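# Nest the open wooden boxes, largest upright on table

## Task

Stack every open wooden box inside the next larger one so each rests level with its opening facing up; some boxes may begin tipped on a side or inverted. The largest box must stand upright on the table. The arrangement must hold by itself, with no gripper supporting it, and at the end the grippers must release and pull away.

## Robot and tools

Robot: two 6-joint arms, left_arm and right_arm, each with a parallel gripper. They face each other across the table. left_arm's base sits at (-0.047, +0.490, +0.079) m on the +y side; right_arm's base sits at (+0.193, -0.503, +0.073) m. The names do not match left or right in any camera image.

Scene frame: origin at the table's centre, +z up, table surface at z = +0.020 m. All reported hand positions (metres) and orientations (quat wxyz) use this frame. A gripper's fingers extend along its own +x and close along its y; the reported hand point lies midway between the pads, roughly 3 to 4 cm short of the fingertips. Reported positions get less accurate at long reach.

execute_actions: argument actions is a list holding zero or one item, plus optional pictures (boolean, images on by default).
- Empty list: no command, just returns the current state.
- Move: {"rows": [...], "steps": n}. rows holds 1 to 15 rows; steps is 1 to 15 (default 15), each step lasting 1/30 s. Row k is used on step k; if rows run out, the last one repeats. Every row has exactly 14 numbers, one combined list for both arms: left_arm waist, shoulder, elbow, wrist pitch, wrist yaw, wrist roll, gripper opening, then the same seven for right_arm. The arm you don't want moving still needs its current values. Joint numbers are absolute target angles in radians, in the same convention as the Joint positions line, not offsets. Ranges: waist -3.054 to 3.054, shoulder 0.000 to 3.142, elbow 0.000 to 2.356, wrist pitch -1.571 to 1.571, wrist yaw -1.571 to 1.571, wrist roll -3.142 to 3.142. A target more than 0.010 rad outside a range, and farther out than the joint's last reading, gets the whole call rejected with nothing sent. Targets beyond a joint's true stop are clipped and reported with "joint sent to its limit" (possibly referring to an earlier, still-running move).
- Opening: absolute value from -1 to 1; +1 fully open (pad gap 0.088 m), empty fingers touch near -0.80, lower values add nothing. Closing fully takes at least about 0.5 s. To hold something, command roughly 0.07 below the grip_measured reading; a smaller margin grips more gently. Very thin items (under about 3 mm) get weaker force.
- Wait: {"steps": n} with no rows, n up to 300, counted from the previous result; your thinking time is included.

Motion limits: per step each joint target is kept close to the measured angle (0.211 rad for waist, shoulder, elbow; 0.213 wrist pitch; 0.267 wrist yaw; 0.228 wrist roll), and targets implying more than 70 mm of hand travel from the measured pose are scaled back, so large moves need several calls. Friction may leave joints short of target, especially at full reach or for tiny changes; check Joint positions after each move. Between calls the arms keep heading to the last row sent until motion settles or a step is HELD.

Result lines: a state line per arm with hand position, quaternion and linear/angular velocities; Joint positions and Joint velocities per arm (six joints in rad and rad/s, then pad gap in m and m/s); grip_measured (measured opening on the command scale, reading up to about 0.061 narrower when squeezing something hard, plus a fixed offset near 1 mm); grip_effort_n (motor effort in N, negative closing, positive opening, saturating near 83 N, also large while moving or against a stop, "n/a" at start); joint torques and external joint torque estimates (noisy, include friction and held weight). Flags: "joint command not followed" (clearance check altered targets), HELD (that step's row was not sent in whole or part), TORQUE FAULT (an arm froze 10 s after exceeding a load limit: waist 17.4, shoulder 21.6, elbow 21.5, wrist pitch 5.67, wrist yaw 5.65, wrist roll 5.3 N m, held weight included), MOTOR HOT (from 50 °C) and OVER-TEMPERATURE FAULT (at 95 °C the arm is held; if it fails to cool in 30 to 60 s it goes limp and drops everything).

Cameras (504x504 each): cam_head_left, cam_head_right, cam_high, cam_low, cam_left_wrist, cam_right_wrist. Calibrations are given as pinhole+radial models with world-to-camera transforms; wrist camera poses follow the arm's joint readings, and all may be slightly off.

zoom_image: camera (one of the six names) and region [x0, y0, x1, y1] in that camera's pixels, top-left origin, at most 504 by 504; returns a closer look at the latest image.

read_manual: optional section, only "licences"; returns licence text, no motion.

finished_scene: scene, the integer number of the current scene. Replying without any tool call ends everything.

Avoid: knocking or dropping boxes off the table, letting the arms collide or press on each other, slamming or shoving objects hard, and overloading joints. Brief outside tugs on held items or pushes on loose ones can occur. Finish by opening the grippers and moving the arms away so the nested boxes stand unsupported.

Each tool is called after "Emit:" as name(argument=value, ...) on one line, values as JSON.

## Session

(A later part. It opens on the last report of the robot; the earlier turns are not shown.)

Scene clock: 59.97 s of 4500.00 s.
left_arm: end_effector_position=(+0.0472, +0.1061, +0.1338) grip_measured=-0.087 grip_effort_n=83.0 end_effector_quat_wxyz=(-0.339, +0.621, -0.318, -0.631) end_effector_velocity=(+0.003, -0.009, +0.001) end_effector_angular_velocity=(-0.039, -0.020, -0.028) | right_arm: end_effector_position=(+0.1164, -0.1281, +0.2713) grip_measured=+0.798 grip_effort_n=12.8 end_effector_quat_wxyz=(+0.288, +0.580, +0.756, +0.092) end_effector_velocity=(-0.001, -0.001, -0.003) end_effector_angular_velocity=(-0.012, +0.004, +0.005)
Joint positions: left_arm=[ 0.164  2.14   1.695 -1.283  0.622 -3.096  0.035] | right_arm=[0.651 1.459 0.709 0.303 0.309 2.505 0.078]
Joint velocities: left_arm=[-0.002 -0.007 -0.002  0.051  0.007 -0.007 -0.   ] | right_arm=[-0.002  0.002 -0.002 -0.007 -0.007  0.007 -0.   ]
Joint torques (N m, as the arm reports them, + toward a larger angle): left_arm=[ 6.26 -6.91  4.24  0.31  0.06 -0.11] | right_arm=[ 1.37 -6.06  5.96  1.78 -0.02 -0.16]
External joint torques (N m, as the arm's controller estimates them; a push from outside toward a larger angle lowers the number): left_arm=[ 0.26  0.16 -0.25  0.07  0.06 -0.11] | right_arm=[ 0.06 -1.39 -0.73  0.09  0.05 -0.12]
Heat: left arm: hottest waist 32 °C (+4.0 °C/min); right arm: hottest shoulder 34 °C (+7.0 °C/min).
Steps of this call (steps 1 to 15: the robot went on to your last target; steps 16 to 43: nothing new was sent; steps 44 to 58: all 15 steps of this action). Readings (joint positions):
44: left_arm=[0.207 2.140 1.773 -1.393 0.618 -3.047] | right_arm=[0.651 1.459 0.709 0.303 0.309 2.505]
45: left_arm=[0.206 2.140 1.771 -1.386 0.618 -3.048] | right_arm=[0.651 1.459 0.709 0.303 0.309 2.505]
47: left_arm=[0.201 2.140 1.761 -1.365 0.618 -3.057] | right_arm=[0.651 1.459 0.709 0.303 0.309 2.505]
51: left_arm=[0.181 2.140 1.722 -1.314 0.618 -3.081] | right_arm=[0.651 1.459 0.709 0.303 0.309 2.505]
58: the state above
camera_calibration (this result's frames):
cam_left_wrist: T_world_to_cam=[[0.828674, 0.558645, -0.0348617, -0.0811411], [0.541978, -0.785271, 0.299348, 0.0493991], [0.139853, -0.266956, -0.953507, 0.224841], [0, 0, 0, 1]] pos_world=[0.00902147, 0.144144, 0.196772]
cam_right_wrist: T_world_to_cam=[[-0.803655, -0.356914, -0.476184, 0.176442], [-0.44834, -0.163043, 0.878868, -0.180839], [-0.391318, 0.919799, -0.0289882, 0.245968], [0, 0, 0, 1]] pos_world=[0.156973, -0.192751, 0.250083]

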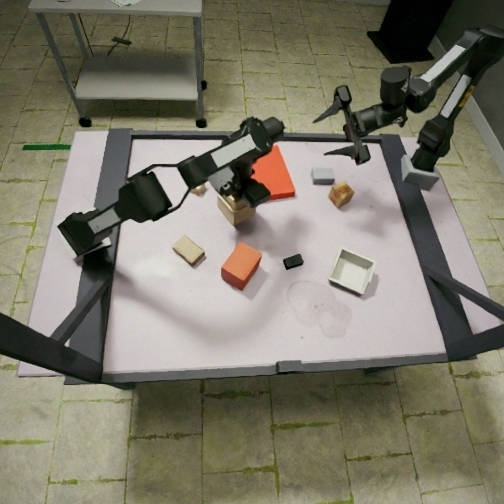

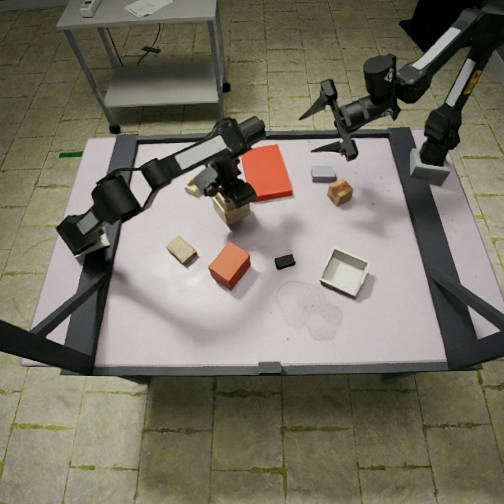

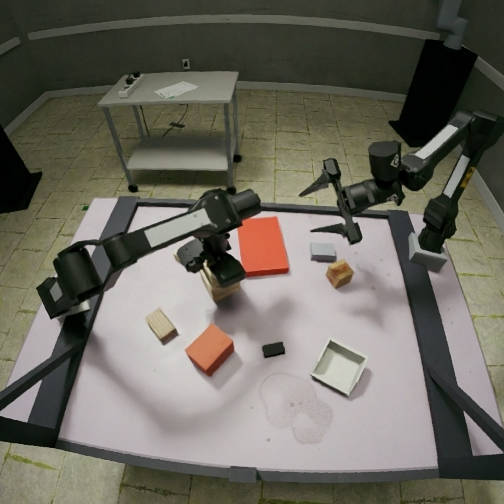

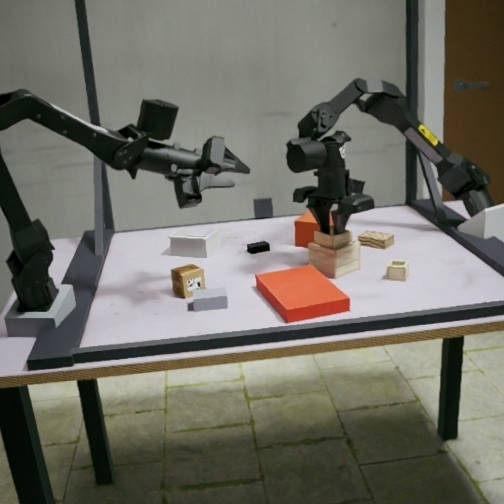

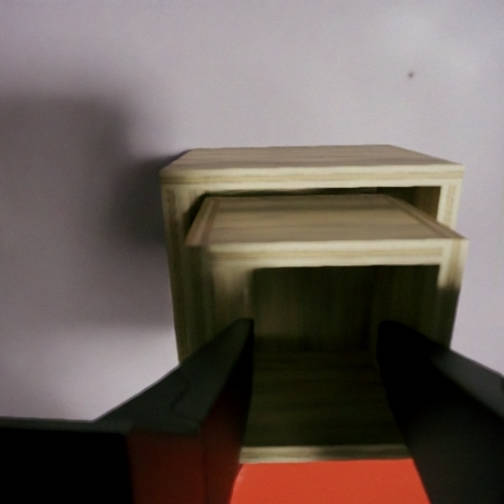

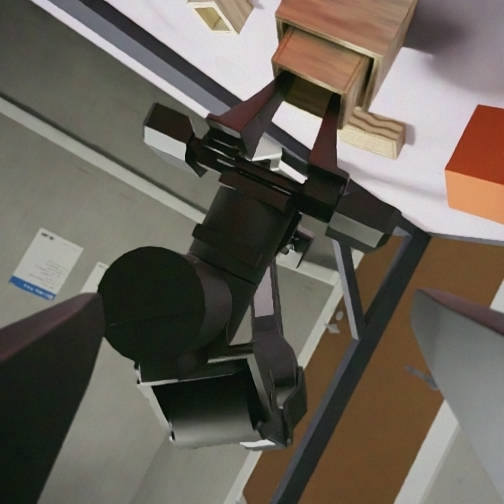

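Emit:
execute_actions(actions=[{"rows":[[0.166,2.132,1.675,-1.27,0.625,-3.105,-0.02,0.65,1.45,0.7,0.3,0.31,2.5,0.8],[0.163,2.13,1.663,-1.257,0.625,-3.11,-0.02,0.65,1.45,0.7,0.3,0.31,2.5,0.8],[0.16,2.13,1.652,-1.244,0.626,-3.115,-0.02,0.65,1.45,0.7,0.3,0.31,2.5,0.8],[0.156,2.13,1.641,-1.231,0.626,-3.12,-0.02,0.65,1.45,0.7,0.3,0.31,2.5,0.8],[0.153,2.129,1.63,-1.218,0.627,-3.125,-0.02,0.65,1.45,0.7,0.3,0.31,2.5,0.8],[0.149,2.128,1.619,-1.205,0.628,-3.13,-0.02,0.65,1.45,0.7,0.3,0.31,2.5,0.8],[0.145,2.127,1.608,-1.192,0.629,-3.135,-0.02,0.65,1.45,0.7,0.3,0.31,2.5,0.8],[0.141,2.126,1.597,-1.18,0.63,-3.138,-0.02,0.65,1.45,0.7,0.3,0.31,2.5,0.8],[0.137,2.125,1.586,-1.168,0.63,-3.14,-0.02,0.65,1.45,0.7,0.3,0.31,2.5,0.8]],"steps":15}])

Emit:
zoom_image(camera="cam_low", region=[270, 170, 400, 300])

Scene clock: 61.73 s of 4500.00 s.
left_arm: end_effector_position=(+0.0493, +0.1133, +0.1067) grip_measured=-0.087 grip_effort_n=83.0 end_effector_quat_wxyz=(-0.337, +0.619, -0.314, -0.637) end_effector_velocity=(+0.005, -0.004, -0.002) end_effector_angular_velocity=(-0.015, -0.020, +0.001) | right_arm: end_effector_position=(+0.1164, -0.1281, +0.2713) grip_measured=+0.798 grip_effort_n=11.9 end_effector_quat_wxyz=(+0.288, +0.580, +0.756, +0.092) end_effector_velocity=(+0.003, -0.002, -0.009) end_effector_angular_velocity=(-0.032, -0.008, -0.010)
Joint positions: left_arm=[ 0.135  2.139  1.593 -1.173  0.628 -3.135  0.035] | right_arm=[0.651 1.459 0.709 0.303 0.309 2.505 0.078]
Joint velocities: left_arm=[-0.002  0.002 -0.002  0.037 -0.007 -0.022 -0.   ] | right_arm=[-0.007  0.002 -0.007 -0.022  0.007  0.007  0.   ]
Joint torques (N m, as the arm reports them, + toward a larger angle): left_arm=[ 6.07 -8.54  4.18  0.36  0.07 -0.1 ] | right_arm=[ 1.23 -6.    5.93  1.84 -0.01 -0.15]
External joint torques (N m, as the arm's controller estimates them; a push from outside toward a larger angle lowers the number): left_arm=[ 0.01 -1.46 -0.2   0.11  0.09 -0.1 ] | right_arm=[-0.03 -1.31 -0.74  0.16  0.04 -0.12]
Heat: left arm: hottest waist 32 °C (+4.0 °C/min); right arm: hottest shoulder 34 °C (+7.0 °C/min).
joint sent to its limit (left arm) — the command would take joint 6 (wrist roll) past its lower limit, so that joint was sent only as far as its limit.
Steps of this call (steps 1 to 15: the robot went on to your last target; steps 16 to 38: nothing new was sent; steps 39 to 53: all 15 steps of this action). Readings (joint positions):
39: left_arm=[0.164 2.140 1.693 -1.280 0.624 -3.098] | right_arm=[0.651 1.459 0.709 0.303 0.309 2.505]
40: left_arm=[0.164 2.140 1.689 -1.275 0.624 -3.101] | right_arm=[0.651 1.459 0.709 0.303 0.309 2.505]
42: left_arm=[0.164 2.139 1.674 -1.257 0.624 -3.107] | right_arm=[0.651 1.459 0.709 0.303 0.309 2.505]
46: left_arm=[0.154 2.139 1.630 -1.212 0.625 -3.125] | right_arm=[0.651 1.459 0.709 0.303 0.309 2.505]
53: the state above
camera_calibration (this result's frames):
cam_left_wrist: T_world_to_cam=[[0.822036, 0.568285, -0.0361738, -0.0884529], [0.552814, -0.781194, 0.290057, 0.0620015], [0.136576, -0.258435, -0.956326, 0.200058], [0, 0, 0, 1]] pos_world=[0.0111131, 0.150404, 0.170137]
cam_right_wrist: T_world_to_cam=[[-0.803655, -0.356914, -0.476184, 0.176442], [-0.44834, -0.163043, 0.878868, -0.180839], [-0.391318, 0.919799, -0.0289882, 0.245968], [0, 0, 0, 1]] pos_world=[0.156973, -0.192751, 0.250083]

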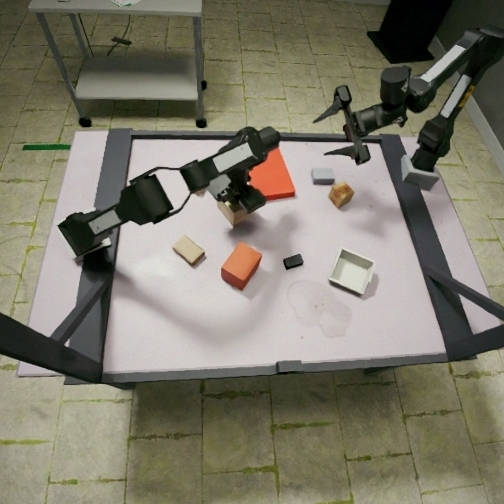

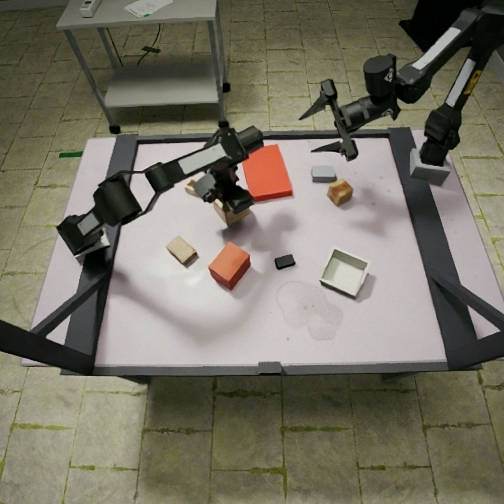

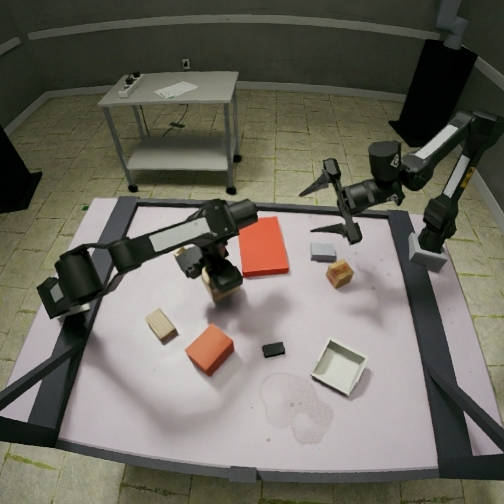

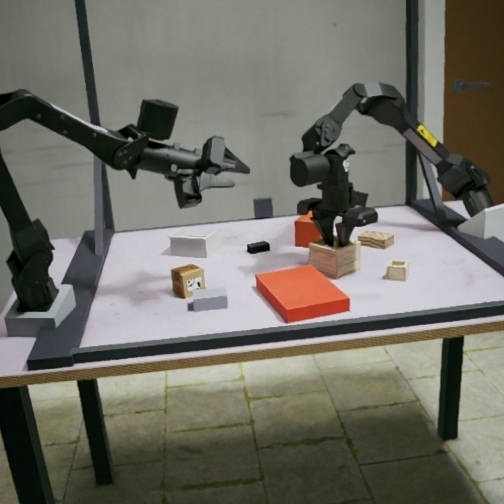

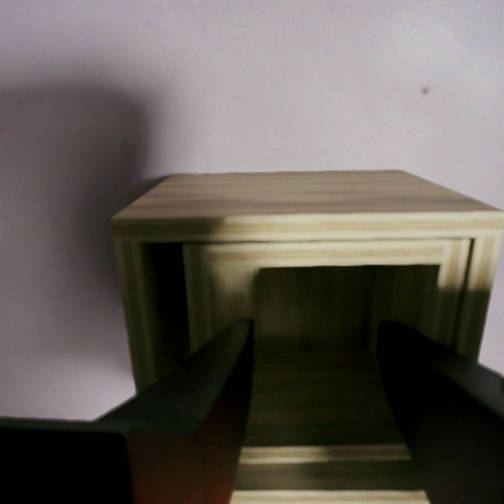

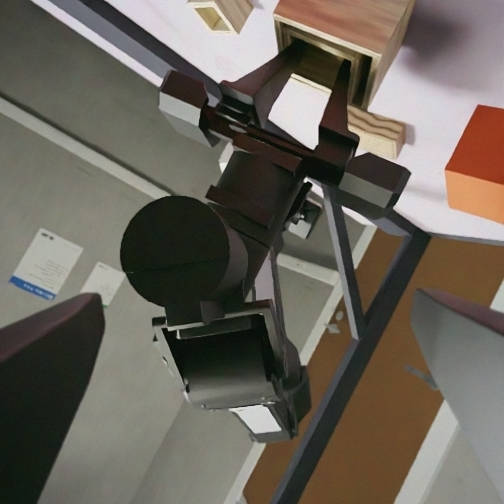

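Region (270, 170, 400, 300) of cam_low's 504x504 image, scaled by 3.877, with more detail than that image has.

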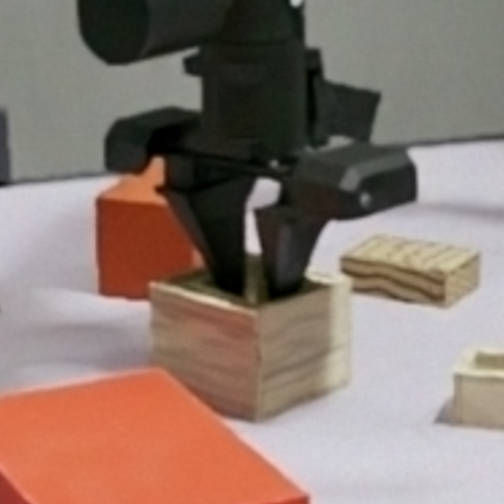

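Emit:
execute_actions(actions=[{"rows":[[0.133,2.14,1.59,-1.165,0.63,-3.13,-0.02,0.65,1.45,0.7,0.3,0.31,2.5,0.8],[0.13,2.14,1.59,-1.16,0.63,-3.13,-0.02,0.65,1.45,0.7,0.3,0.31,2.5,0.8],[0.125,2.14,1.59,-1.152,0.63,-3.13,-0.02,0.65,1.45,0.7,0.3,0.31,2.5,0.8]],"steps":12}])

Scene clock: 62.93 s of 4500.00 s.
left_arm: end_effector_position=(+0.0479, +0.1093, +0.1039) grip_measured=-0.087 grip_effort_n=83.0 end_effector_quat_wxyz=(-0.342, +0.618, -0.322, -0.630) end_effector_velocity=(-0.003, +0.001, -0.000) end_effector_angular_velocity=(+0.002, +0.010, +0.010) | right_arm: end_effector_position=(+0.1164, -0.1281, +0.2713) grip_measured=+0.798 grip_effort_n=11.9 end_effector_quat_wxyz=(+0.288, +0.580, +0.756, +0.092) end_effector_velocity=(-0.002, -0.001, -0.001) end_effector_angular_velocity=(-0.002, -0.016, +0.027)
Joint positions: left_arm=[ 0.124  2.139  1.592 -1.154  0.63  -3.133  0.035] | right_arm=[0.651 1.459 0.709 0.303 0.309 2.505 0.078]
Joint velocities: left_arm=[-0.002 -0.002 -0.002 -0.007  0.007 -0.007  0.   ] | right_arm=[-0.002 -0.002 -0.002 -0.007 -0.022 -0.022 -0.   ]
Joint torques (N m, as the arm reports them, + toward a larger angle): left_arm=[ 5.94 -6.74  4.64  0.31  0.03  0.06] | right_arm=[ 1.17 -6.07  5.67  1.78  0.01 -0.18]
External joint torques (N m, as the arm's controller estimates them; a push from outside toward a larger angle lowers the number): left_arm=[0.02 0.27 0.31 0.07 0.04 0.06] | right_arm=[-0.16 -1.31 -1.1   0.06  0.08 -0.14]
Heat: left arm: hottest waist 32 °C (+4.0 °C/min); right arm: hottest shoulder 34 °C (+7.0 °C/min).
joint sent to its limit (left arm) — the command would take joint 6 (wrist roll) past its lower limit, so that joint was sent only as far as its limit.
Steps of this call (steps 1 to 15: the robot went on to your last target; steps 16 to 24: nothing new was sent; steps 25 to 36: all 12 steps of this action). Readings (joint positions):
25: left_arm=[0.135 2.139 1.592 -1.169 0.630 -3.136] | right_arm=[0.651 1.459 0.709 0.303 0.309 2.505]
26: left_arm=[0.135 2.139 1.592 -1.168 0.630 -3.136] | right_arm=[0.651 1.459 0.709 0.303 0.309 2.505]
28: left_arm=[0.132 2.139 1.592 -1.161 0.630 -3.134] | right_arm=[0.651 1.459 0.709 0.303 0.309 2.505]
32: left_arm=[0.125 2.139 1.592 -1.155 0.630 -3.133] | right_arm=[0.651 1.459 0.709 0.303 0.309 2.505]
36: the state above
camera_calibration (this result's frames):
cam_left_wrist: T_world_to_cam=[[0.834652, 0.549497, -0.0375495, -0.0836206], [0.534189, -0.791023, 0.298203, 0.0615601], [0.134159, -0.268954, -0.953764, 0.197571], [0, 0, 0, 1]] pos_world=[0.0104035, 0.147782, 0.166938]
cam_right_wrist: T_world_to_cam=[[-0.803655, -0.356914, -0.476184, 0.176442], [-0.44834, -0.163043, 0.878868, -0.180839], [-0.391318, 0.919799, -0.0289882, 0.245968], [0, 0, 0, 1]] pos_world=[0.156973, -0.192751, 0.250083]

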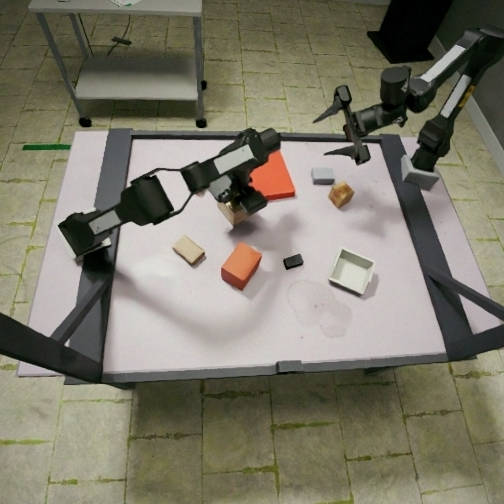

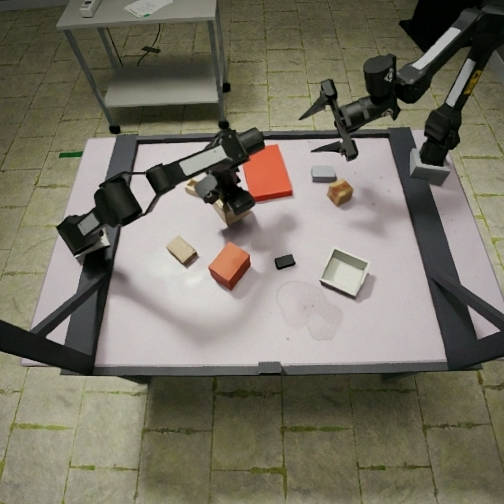

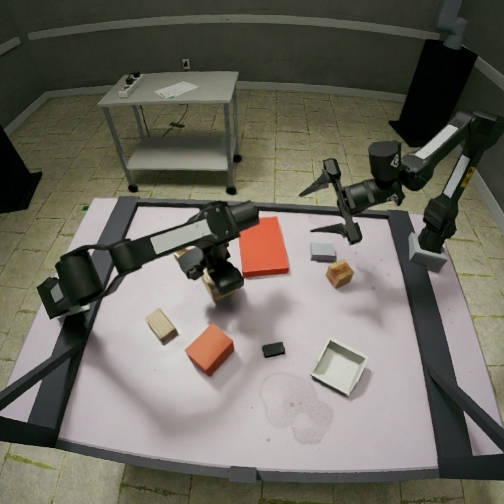

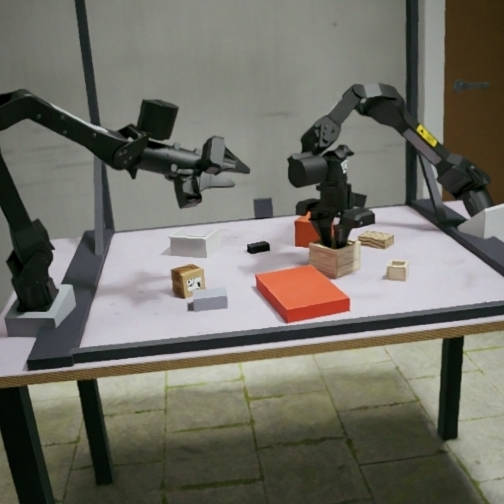

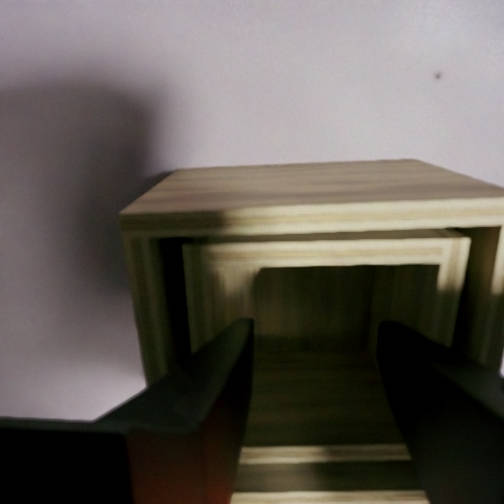

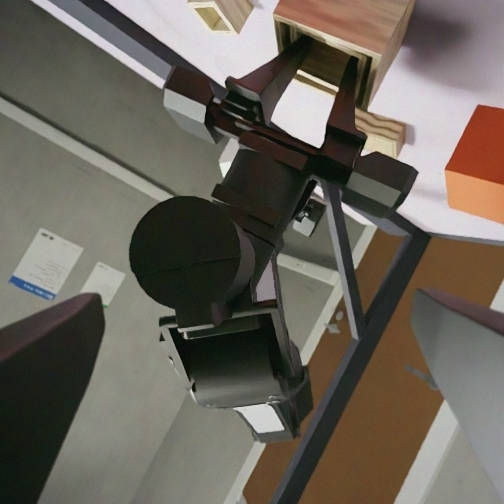

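Emit:
execute_actions(actions=[{"rows":[[0.122,2.14,1.58,-1.147,0.63,-3.13,-0.02,0.65,1.45,0.7,0.3,0.31,2.5,0.8],[0.12,2.14,1.575,-1.14,0.63,-3.13,-0.02,0.65,1.45,0.7,0.3,0.31,2.5,0.8],[0.117,2.14,1.57,-1.134,0.63,-3.13,-0.02,0.65,1.45,0.7,0.3,0.31,2.5,0.8],[0.117,2.14,1.57,-1.134,0.63,-3.13,-0.02,0.65,1.45,0.7,0.3,0.31,2.5,0.8],[0.117,2.14,1.57,-1.134,0.63,-3.13,-0.02,0.65,1.45,0.7,0.3,0.31,2.5,0.8],[0.117,2.14,1.57,-1.134,0.63,-3.13,-0.02,0.65,1.45,0.7,0.3,0.31,2.5,0.8],[0.117,2.14,1.57,-1.134,0.63,-3.13,-0.02,0.65,1.45,0.7,0.3,0.31,2.5,0.8],[0.117,2.14,1.57,-1.134,0.63,-3.13,-0.02,0.65,1.45,0.7,0.3,0.31,2.5,0.8],[0.117,2.14,1.57,-1.134,0.63,-3.13,-0.2,0.65,1.45,0.7,0.3,0.31,2.5,0.8],[0.117,2.14,1.57,-1.134,0.63,-3.13,-0.4,0.65,1.45,0.7,0.3,0.31,2.5,0.8],[0.117,2.14,1.57,-1.134,0.63,-3.13,-0.55,0.65,1.45,0.7,0.3,0.31,2.5,0.8]],"steps":15}])

Scene clock: 64.77 s of 4500.00 s.
left_arm: end_effector_position=(+0.0473, +0.1104, +0.0989) grip_measured=-0.484 grip_effort_n=-16.0 end_effector_quat_wxyz=(-0.345, +0.616, -0.324, -0.630) end_effector_velocity=(-0.001, +0.002, -0.000) end_effector_angular_velocity=(+0.010, -0.003, +0.024) | right_arm: end_effector_position=(+0.1164, -0.1281, +0.2713) grip_measured=+0.798 grip_effort_n=12.3 end_effector_quat_wxyz=(+0.288, +0.580, +0.756, +0.092) end_effector_velocity=(+0.002, -0.000, -0.001) end_effector_angular_velocity=(+0.002, -0.008, -0.007)
Joint positions: left_arm=[ 0.116  2.139  1.576 -1.136  0.63  -3.132  0.015] | right_arm=[0.651 1.459 0.709 0.303 0.309 2.505 0.078]
Joint velocities: left_arm=[-0.002 -0.002 -0.002 -0.007 -0.007 -0.022 -0.035] | right_arm=[-0.002 -0.002 -0.007  0.007  0.007 -0.007  0.   ]
Joint torques (N m, as the arm reports them, + toward a larger angle): left_arm=[ 5.81 -6.75  4.12  0.32 -0.01  0.05] | right_arm=[ 1.33 -5.79  5.78  1.8  -0.02 -0.19]
External joint torques (N m, as the arm's controller estimates them; a push from outside toward a larger angle lowers the number): left_arm=[-0.15  0.32 -0.21  0.08  0.    0.05] | right_arm=[ 0.04 -1.06 -0.92  0.1   0.04 -0.16]
Heat: left arm: hottest waist 33 °C (+5.0 °C/min); right arm: hottest shoulder 34 °C (+6.0 °C/min).
Steps of this call (steps 1 to 15: the robot went on to your last target; steps 16 to 40: nothing new was sent; steps 41 to 55: all 15 steps of this action). Readings (joint positions):
41: left_arm=[0.124 2.139 1.592 -1.152 0.630 -3.132] | right_arm=[0.651 1.459 0.709 0.303 0.309 2.505]
42: left_arm=[0.124 2.139 1.590 -1.150 0.630 -3.132] | right_arm=[0.651 1.459 0.709 0.303 0.309 2.505]
44: left_arm=[0.122 2.139 1.584 -1.142 0.630 -3.132] | right_arm=[0.651 1.459 0.709 0.303 0.309 2.505]
48: left_arm=[0.117 2.139 1.576 -1.138 0.630 -3.132] | right_arm=[0.651 1.459 0.709 0.303 0.309 2.505]
55: the state above
camera_calibration (this result's frames):
cam_left_wrist: T_world_to_cam=[[0.839128, 0.542685, -0.0368352, -0.0833543], [0.527974, -0.796354, 0.295065, 0.0654376], [0.130794, -0.267045, -0.954767, 0.193191], [0, 0, 0, 1]] pos_world=[0.0101274, 0.148938, 0.162074]
cam_right_wrist: T_world_to_cam=[[-0.803655, -0.356914, -0.476184, 0.176442], [-0.44834, -0.163043, 0.878868, -0.180839], [-0.391318, 0.919799, -0.0289882, 0.245968], [0, 0, 0, 1]] pos_world=[0.156973, -0.192751, 0.250083]

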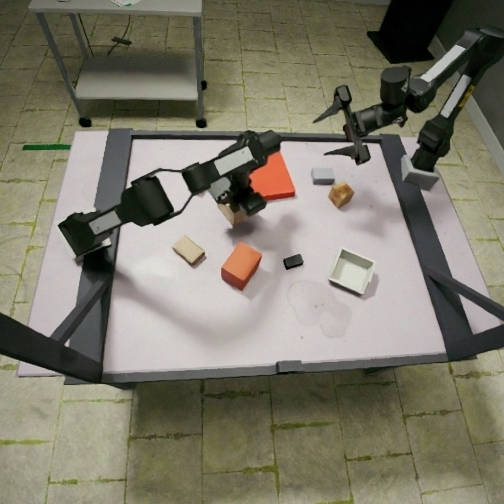

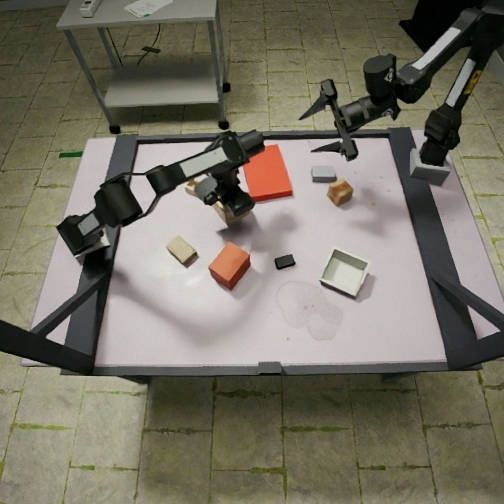

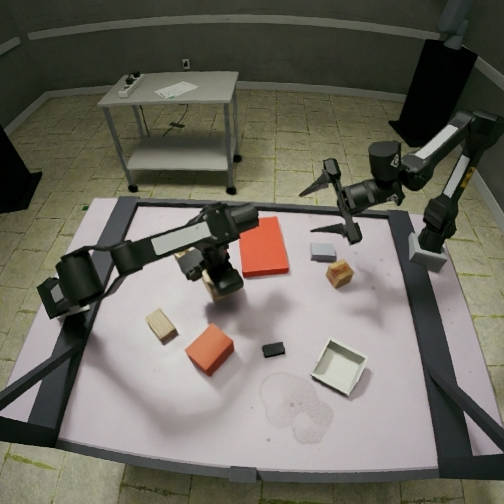

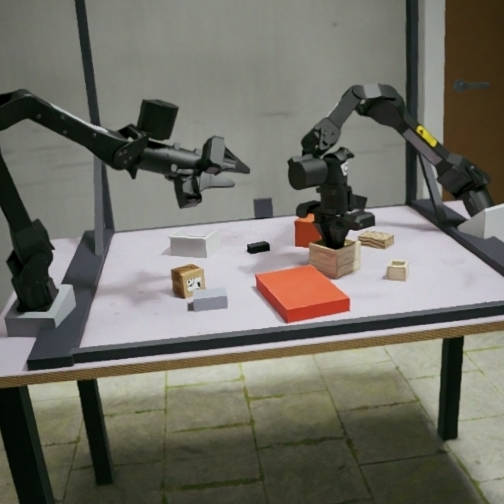

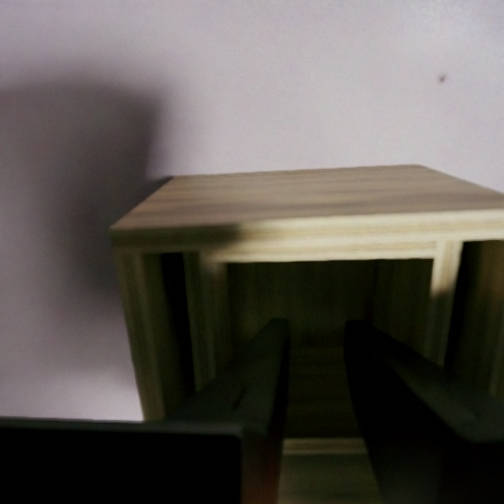

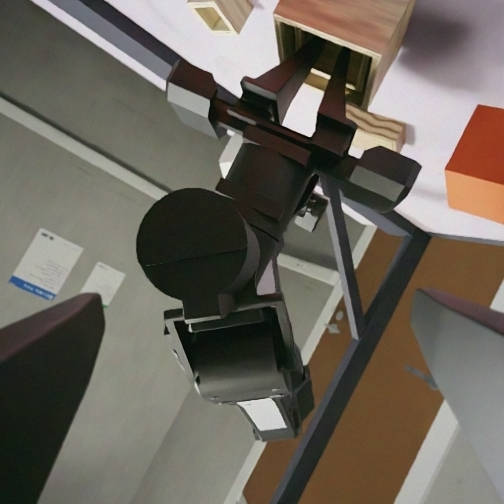

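Emit:
execute_actions(actions=[{"rows":[[0.125,2.14,1.595,-1.15,0.63,-3.12,-0.78,0.65,1.45,0.7,0.3,0.31,2.3,0.8],[0.133,2.14,1.615,-1.17,0.63,-3.11,-0.78,0.65,1.45,0.7,0.3,0.31,2.1,0.8],[0.141,2.14,1.635,-1.195,0.628,-3.1,-0.78,0.65,1.45,0.7,0.3,0.31,1.9,0.8],[0.15,2.14,1.655,-1.22,0.626,-3.09,-0.78,0.6,1.45,0.7,0.2,0.31,1.7,0.8],[0.16,2.14,1.675,-1.25,0.624,-3.08,-0.78,0.55,1.45,0.7,0.1,0.31,1.5,0.8],[0.17,2.14,1.695,-1.28,0.622,-3.07,-0.78,0.5,1.45,0.7,0,0.31,1.3,0.8],[0.18,2.14,1.715,-1.31,0.62,-3.06,-0.78,0.45,1.4,0.7,-0.1,0.31,1.1,0.8],[0.19,2.14,1.735,-1.34,0.618,-3.05,-0.78,0.4,1.35,0.7,-0.2,0.3,0.9,0.8],[0.21,2.14,1.74,-1.36,0.615,-3.0,-0.78,0.4,1.3,0.7,-0.3,0.3,0.7,0.8],[0.24,2.135,1.72,-1.36,0.61,-2.9,-0.78,0.4,1.25,0.7,-0.4,0.3,0.5,0.8],[0.28,2.13,1.68,-1.34,0.605,-2.8,-0.78,0.4,1.2,0.7,-0.5,0.3,0.3,0.8],[0.32,2.125,1.63,-1.31,0.6,-2.7,-0.78,0.4,1.15,0.7,-0.5,0.3,0,0.8],[0.36,2.12,1.57,-1.28,0.595,-2.6,-0.78,0.4,1.1,0.7,-0.5,0.3,0,0.8],[0.4,2.115,1.51,-1.24,0.59,-2.5,-0.78,0.4,1.05,0.7,-0.5,0.3,0,0.8],[0.43,2.11,1.45,-1.2,0.58,-2.4,-0.78,0.4,1.0,0.7,-0.5,0.3,0,0.8]],"steps":15}], pictures=false)

Emit:
execute_actions(actions=[{"rows":[[0.45,2.108,1.4,-1.17,0.575,-2.2,-0.78,0.4,1.0,0.7,-0.5,0.3,0,0.8],[0.469,2.105,1.338,-1.137,0.571,-1.799,-0.78,0.4,1.0,0.7,-0.5,0.3,0,0.8]],"steps":15}], pictures=false)

Emit:
execute_actions(actions=[{"steps":15}])

Scene clock: 67.97 s of 4500.00 s.
left_arm: end_effector_position=(+0.0875, +0.1487, +0.1569) grip_measured=-0.776 grip_effort_n=-15.1 end_effector_quat_wxyz=(-0.398, +0.592, -0.394, -0.580) end_effector_velocity=(+0.352, +0.440, -0.001) end_effector_angular_velocity=(-0.179, -0.154, -0.579) | right_arm: end_effector_position=(+0.2241, -0.2046, +0.2329) grip_measured=+0.798 grip_effort_n=11.9 end_effector_quat_wxyz=(+0.637, +0.319, +0.649, +0.267) end_effector_velocity=(+0.092, -0.315, +0.160) end_effector_angular_velocity=(-0.106, -1.444, +1.308)
Joint positions: left_arm=[ 0.323  2.116  1.597 -1.269  0.604 -2.711  0.001] | right_arm=[ 0.404  1.13   0.699 -0.356  0.304  1.583  0.078]
Joint velocities: left_arm=[ 1.204 -0.11  -1.443  0.813 -0.227  1.839 -0.001] | right_arm=[-0.002 -1.556 -0.002 -1.634 -0.037 -1.927 -0.   ]
Joint torques (N m, as the arm reports them, + toward a larger angle): left_arm=[ 6.18 -5.94  2.53  0.16 -0.31  0.08] | right_arm=[ 0.61 -3.05  6.8   1.45 -0.11 -0.14]
External joint torques (N m, as the arm's controller estimates them; a push from outside toward a larger angle lowers the number): left_arm=[ 0.38 -0.82 -0.86  0.09 -0.2   0.08] | right_arm=[-0.34 -0.39  0.47  0.02 -0.11 -0.1 ]
Heat: left arm: hottest waist 33 °C (+5.0 °C/min); right arm: hottest shoulder 33 °C (+5.0 °C/min).
Steps of this call (steps 1 to 15: the robot went on to your last target; steps 16 to 81: nothing new was sent; steps 82 to 96: all 15 steps of this action). Readings (joint positions):
82: left_arm=[0.117 2.139 1.577 -1.136 0.630 -3.131] | right_arm=[0.651 1.459 0.709 0.303 0.309 2.472]
83: left_arm=[0.117 2.139 1.580 -1.143 0.630 -3.126] | right_arm=[0.651 1.459 0.709 0.302 0.309 2.405]
85: left_arm=[0.123 2.139 1.600 -1.174 0.630 -3.112] | right_arm=[0.648 1.459 0.709 0.288 0.307 2.280]
89: left_arm=[0.156 2.139 1.677 -1.269 0.627 -3.077] | right_arm=[0.526 1.437 0.709 0.062 0.304 2.027]
96: the state above

Scene clock: 68.47 s of 4500.00 s.
left_arm: end_effector_position=(+0.1208, +0.2223, +0.1349) grip_measured=-0.777 grip_effort_n=-15.6 end_effector_quat_wxyz=(-0.569, +0.418, -0.568, -0.422) end_effector_velocity=(-0.000, -0.002, -0.000) end_effector_angular_velocity=(-0.009, +0.002, -0.497) | right_arm: end_effector_position=(+0.2316, -0.2318, +0.2426) grip_measured=+0.798 grip_effort_n=11.4 end_effector_quat_wxyz=(+0.712, -0.014, +0.459, +0.531) end_effector_velocity=(-0.000, -0.002, -0.000) end_effector_angular_velocity=(-0.030, -1.417, +1.282)
Joint positions: left_arm=[ 0.468  2.116  1.346 -1.139  0.569 -1.847  0.001] | right_arm=[ 0.403  1.007  0.701 -0.497  0.303  0.637  0.078]
Joint velocities: left_arm=[-0.002 -0.002 -0.002  0.007  0.007  0.491 -0.   ] | right_arm=[-0.002 -0.007 -0.002 -0.007 -0.007 -1.912  0.   ]
Joint torques (N m, as the arm reports them, + toward a larger angle): left_arm=[ 5.04 -7.02  4.23  0.42  0.02  0.08] | right_arm=[ 0.81 -2.96  6.7   1.52 -0.06 -0.18]
External joint torques (N m, as the arm's controller estimates them; a push from outside toward a larger angle lowers the number): left_arm=[ 0.09 -1.   -0.46  0.11  0.08  0.06] | right_arm=[-0.05 -0.78 -0.08  0.02 -0.05 -0.16]
Heat: left arm: hottest waist 33 °C (+4.0 °C/min); right arm: hottest shoulder 33 °C (+5.0 °C/min).
Steps of this call (steps 1 to 15: all 15 steps of this action). Readings (joint positions):
1: left_arm=[0.363 2.114 1.547 -1.241 0.595 -2.648] | right_arm=[0.404 1.084 0.699 -0.406 0.304 1.519]
2: left_arm=[0.402 2.114 1.494 -1.211 0.587 -2.584] | right_arm=[0.404 1.050 0.699 -0.435 0.304 1.455]
4: left_arm=[0.461 2.115 1.403 -1.176 0.572 -2.455] | right_arm=[0.403 1.016 0.701 -0.465 0.304 1.330]
8: left_arm=[0.477 2.116 1.348 -1.147 0.568 -2.201] | right_arm=[0.403 1.009 0.701 -0.492 0.303 1.079]
15: the state above

Scene clock: 68.97 s of 4500.00 s.
left_arm: end_effector_position=(+0.1208, +0.2224, +0.1349) grip_measured=-0.777 grip_effort_n=-15.6 end_effector_quat_wxyz=(-0.579, +0.404, -0.578, -0.409) end_effector_velocity=(-0.000, +0.003, -0.000) end_effector_angular_velocity=(+0.023, -0.006, +0.009) | right_arm: end_effector_position=(+0.2318, -0.2319, +0.2425) grip_measured=+0.798 grip_effort_n=10.9 end_effector_quat_wxyz=(+0.674, -0.231, +0.275, +0.646) end_effector_velocity=(-0.001, -0.000, -0.001) end_effector_angular_velocity=(+0.001, -0.076, +0.076)
Joint positions: left_arm=[ 0.468  2.116  1.345 -1.139  0.569 -1.802  0.001] | right_arm=[ 0.403  1.007  0.701 -0.498  0.303  0.014  0.078]
Joint velocities: left_arm=[-0.002 -0.002 -0.002 -0.007 -0.022 -0.007 -0.   ] | right_arm=[-0.002 -0.002 -0.007  0.007 -0.007 -0.11  -0.   ]
Joint torques (N m, as the arm reports them, + toward a larger angle): left_arm=[ 4.93 -7.01  4.38  0.43  0.02  0.08] | right_arm=[ 0.72 -2.86  6.74  1.62 -0.11 -0.14]
External joint torques (N m, as the arm's controller estimates them; a push from outside toward a larger angle lowers the number): left_arm=[-0.01 -0.96 -0.3   0.11  0.08  0.08] | right_arm=[-0.12 -0.65 -0.11  0.09 -0.08 -0.14]
Heat: left arm: hottest waist 33 °C (+4.0 °C/min); right arm: hottest shoulder 33 °C (+5.0 °C/min).
Steps of this call (steps 1 to 15: the robot went on to your last target). Readings (joint positions):
1: left_arm=[0.468 2.116 1.346 -1.139 0.569 -1.833] | right_arm=[0.403 1.007 0.701 -0.497 0.303 0.574]
2: left_arm=[0.468 2.116 1.345 -1.139 0.569 -1.823] | right_arm=[0.403 1.007 0.701 -0.497 0.303 0.510]
4: left_arm=[0.468 2.116 1.345 -1.139 0.569 -1.812] | right_arm=[0.403 1.007 0.701 -0.497 0.303 0.384]
8: left_arm=[0.468 2.116 1.345 -1.139 0.569 -1.804] | right_arm=[0.403 1.007 0.701 -0.497 0.303 0.137]
15: the state above
camera_calibration (this result's frames):
cam_left_wrist: T_world_to_cam=[[0.935469, -0.348617, -0.0579923, -0.0150342], [-0.313237, -0.893883, 0.320712, 0.225069], [-0.163644, -0.281851, -0.9454, 0.285458], [0, 0, 0, 1]] pos_world=[0.131278, 0.276401, 0.196817]
cam_right_wrist: T_world_to_cam=[[0.996936, -0.0781436, 0.00359876, -0.250569], [-0.0684689, -0.89391, -0.442987, -0.0577496], [0.0378336, 0.441383, -0.896521, 0.385725], [0, 0, 0, 1]] pos_world=[0.231253, -0.241456, 0.32113]

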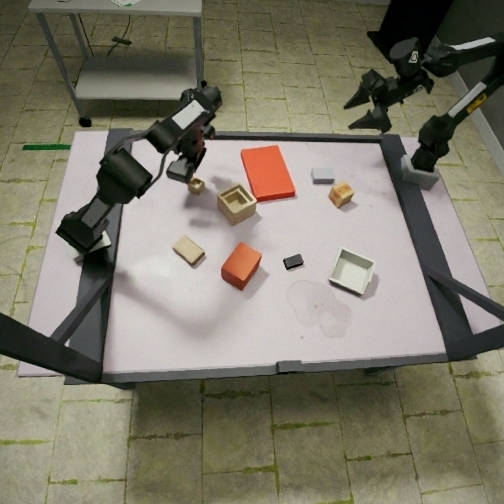

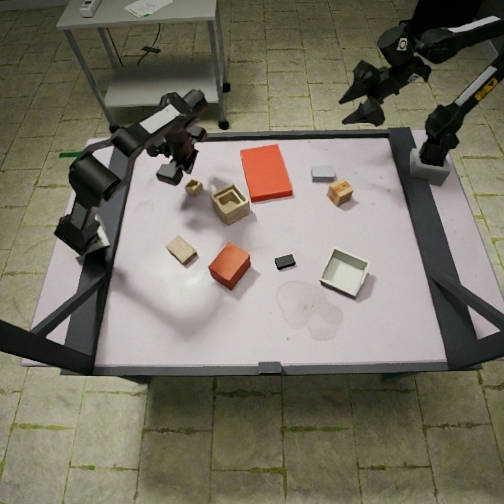

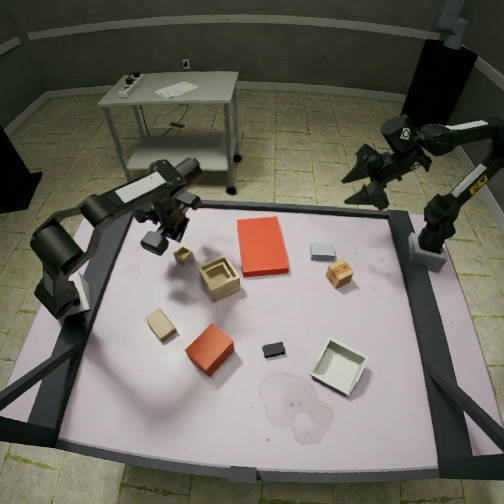

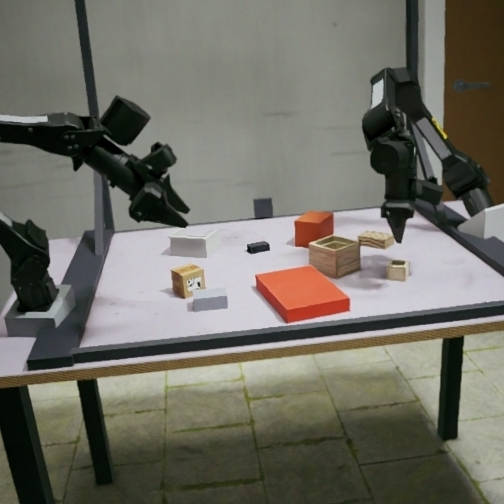

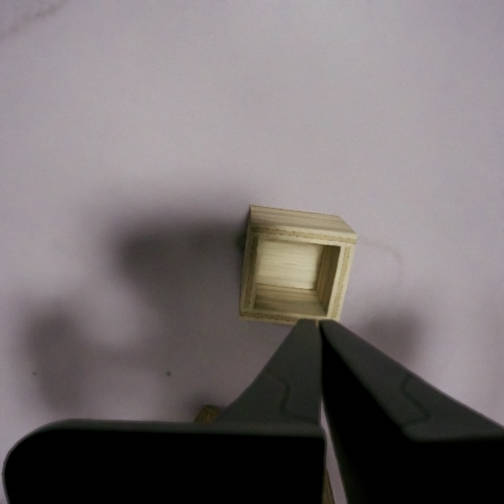

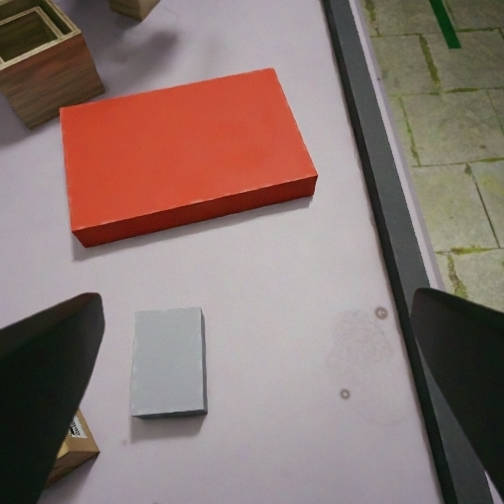

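Emit:
execute_actions(actions=[])

Scene clock: 74.23 s of 4500.00 s.
left_arm: end_effector_position=(+0.1208, +0.2224, +0.1349) grip_measured=-0.777 grip_effort_n=-15.6 end_effector_quat_wxyz=(-0.579, +0.404, -0.578, -0.409) end_effector_velocity=(-0.002, +0.004, -0.001) end_effector_angular_velocity=(+0.030, +0.004, +0.017) | right_arm: end_effector_position=(+0.2318, -0.2319, +0.2425) grip_measured=+0.798 grip_effort_n=11.4 end_effector_quat_wxyz=(+0.673, -0.234, +0.272, +0.647) end_effector_velocity=(-0.002, -0.001, +0.001) end_effector_angular_velocity=(-0.002, -0.012, +0.023)
Joint positions: left_arm=[ 0.468  2.116  1.345 -1.139  0.569 -1.802  0.001] | right_arm=[ 0.403  1.007  0.701 -0.498  0.303  0.005  0.078]
Joint velocities: left_arm=[-0.002  0.002  0.002 -0.022 -0.022 -0.007 -0.   ] | right_arm=[ 0.002 -0.002  0.002 -0.007 -0.007 -0.022 -0.   ]
Joint torques (N m, as the arm reports them, + toward a larger angle): left_arm=[ 4.94 -7.    4.37  0.43  0.01  0.08] | right_arm=[ 0.61 -2.88  6.86  1.61 -0.06 -0.18]
External joint torques (N m, as the arm's controller estimates them; a push from outside toward a larger angle lowers the number): left_arm=[-0.01 -0.99 -0.34  0.09  0.07  0.08] | right_arm=[-0.24 -0.66 -0.02  0.07 -0.02 -0.18]
Heat: left arm: hottest waist 33 °C (+4.1 °C/min); right arm: hottest shoulder 33 °C (+4.1 °C/min).
Steps of this call (steps 1 to 15: the robot went on to your last target; steps 16 to 90: nothing new was sent; then 2.27 s passed at rest). Readings (joint positions):
1: left_arm=[0.468 2.116 1.345 -1.139 0.569 -1.802] | right_arm=[0.403 1.007 0.701 -0.498 0.303 0.011]
2: left_arm=[0.468 2.116 1.345 -1.139 0.569 -1.802] | right_arm=[0.403 1.007 0.701 -0.498 0.303 0.009]
4: left_arm=[0.468 2.116 1.345 -1.139 0.569 -1.802] | right_arm=[0.403 1.007 0.701 -0.498 0.303 0.007]
8: left_arm=[0.468 2.116 1.345 -1.139 0.569 -1.802] | right_arm=[0.403 1.007 0.701 -0.498 0.303 0.006]
90: the state above
All arms were judged still, so your last target was given up. Only a new action makes them travel on or press farther. Fingers that are still opening or closing keep moving.
camera_calibration (this result's frames):
cam_left_wrist: T_world_to_cam=[[0.935469, -0.348617, -0.0579923, -0.0150342], [-0.313237, -0.893883, 0.320712, 0.225069], [-0.163644, -0.281851, -0.9454, 0.285458], [0, 0, 0, 1]] pos_world=[0.131278, 0.276401, 0.196817]
cam_right_wrist: T_world_to_cam=[[0.997332, -0.0722891, 0.0101093, -0.250882], [-0.0603309, -0.894345, -0.443291, -0.0596627], [0.0410864, 0.441499, -0.896321, 0.38495], [0, 0, 0, 1]] pos_world=[0.230797, -0.24145, 0.321127]

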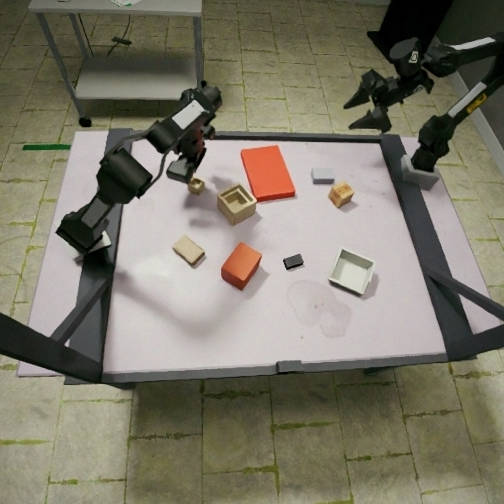

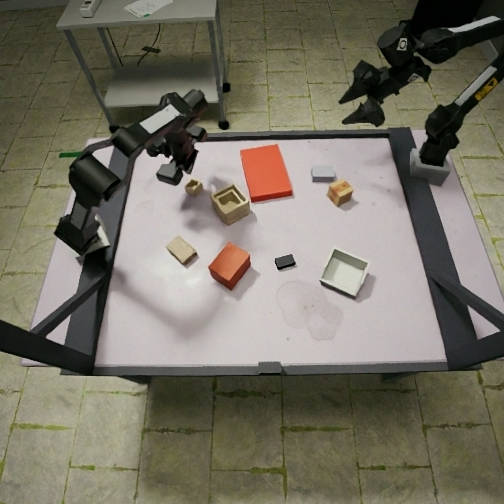

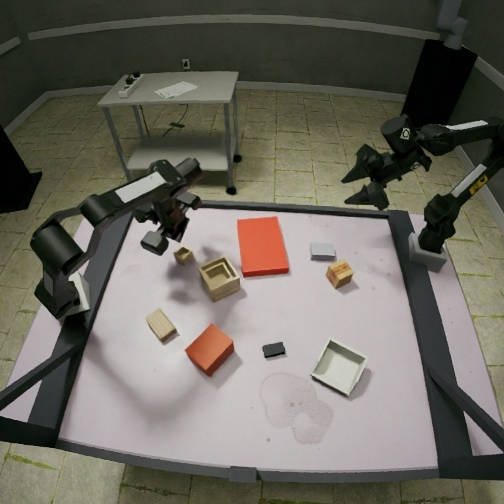

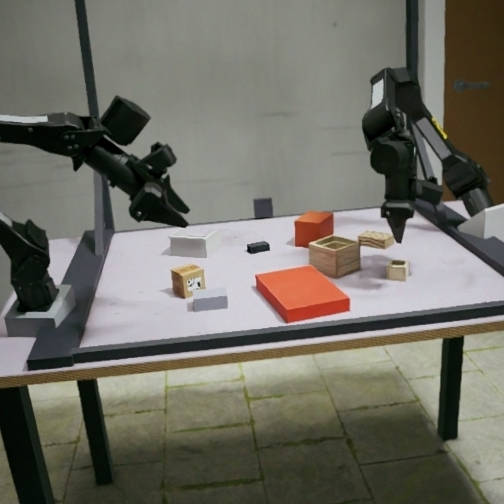

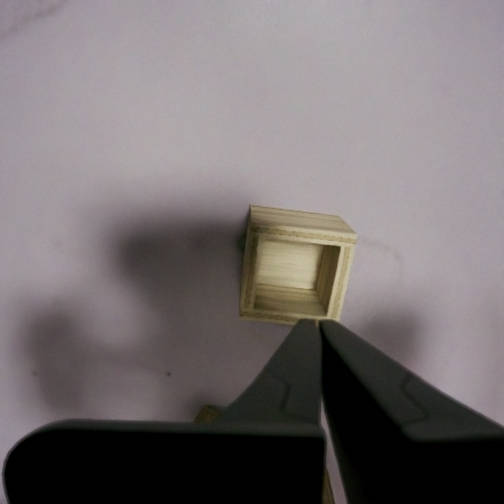

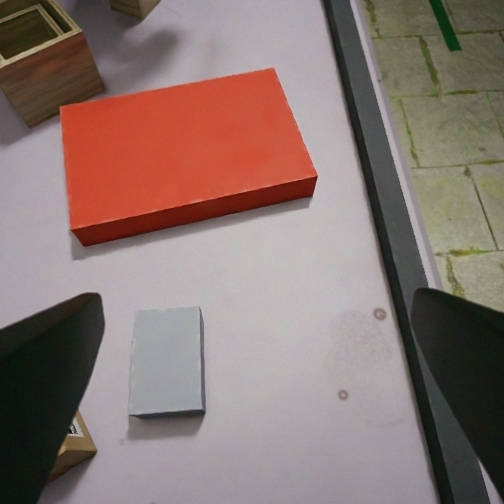

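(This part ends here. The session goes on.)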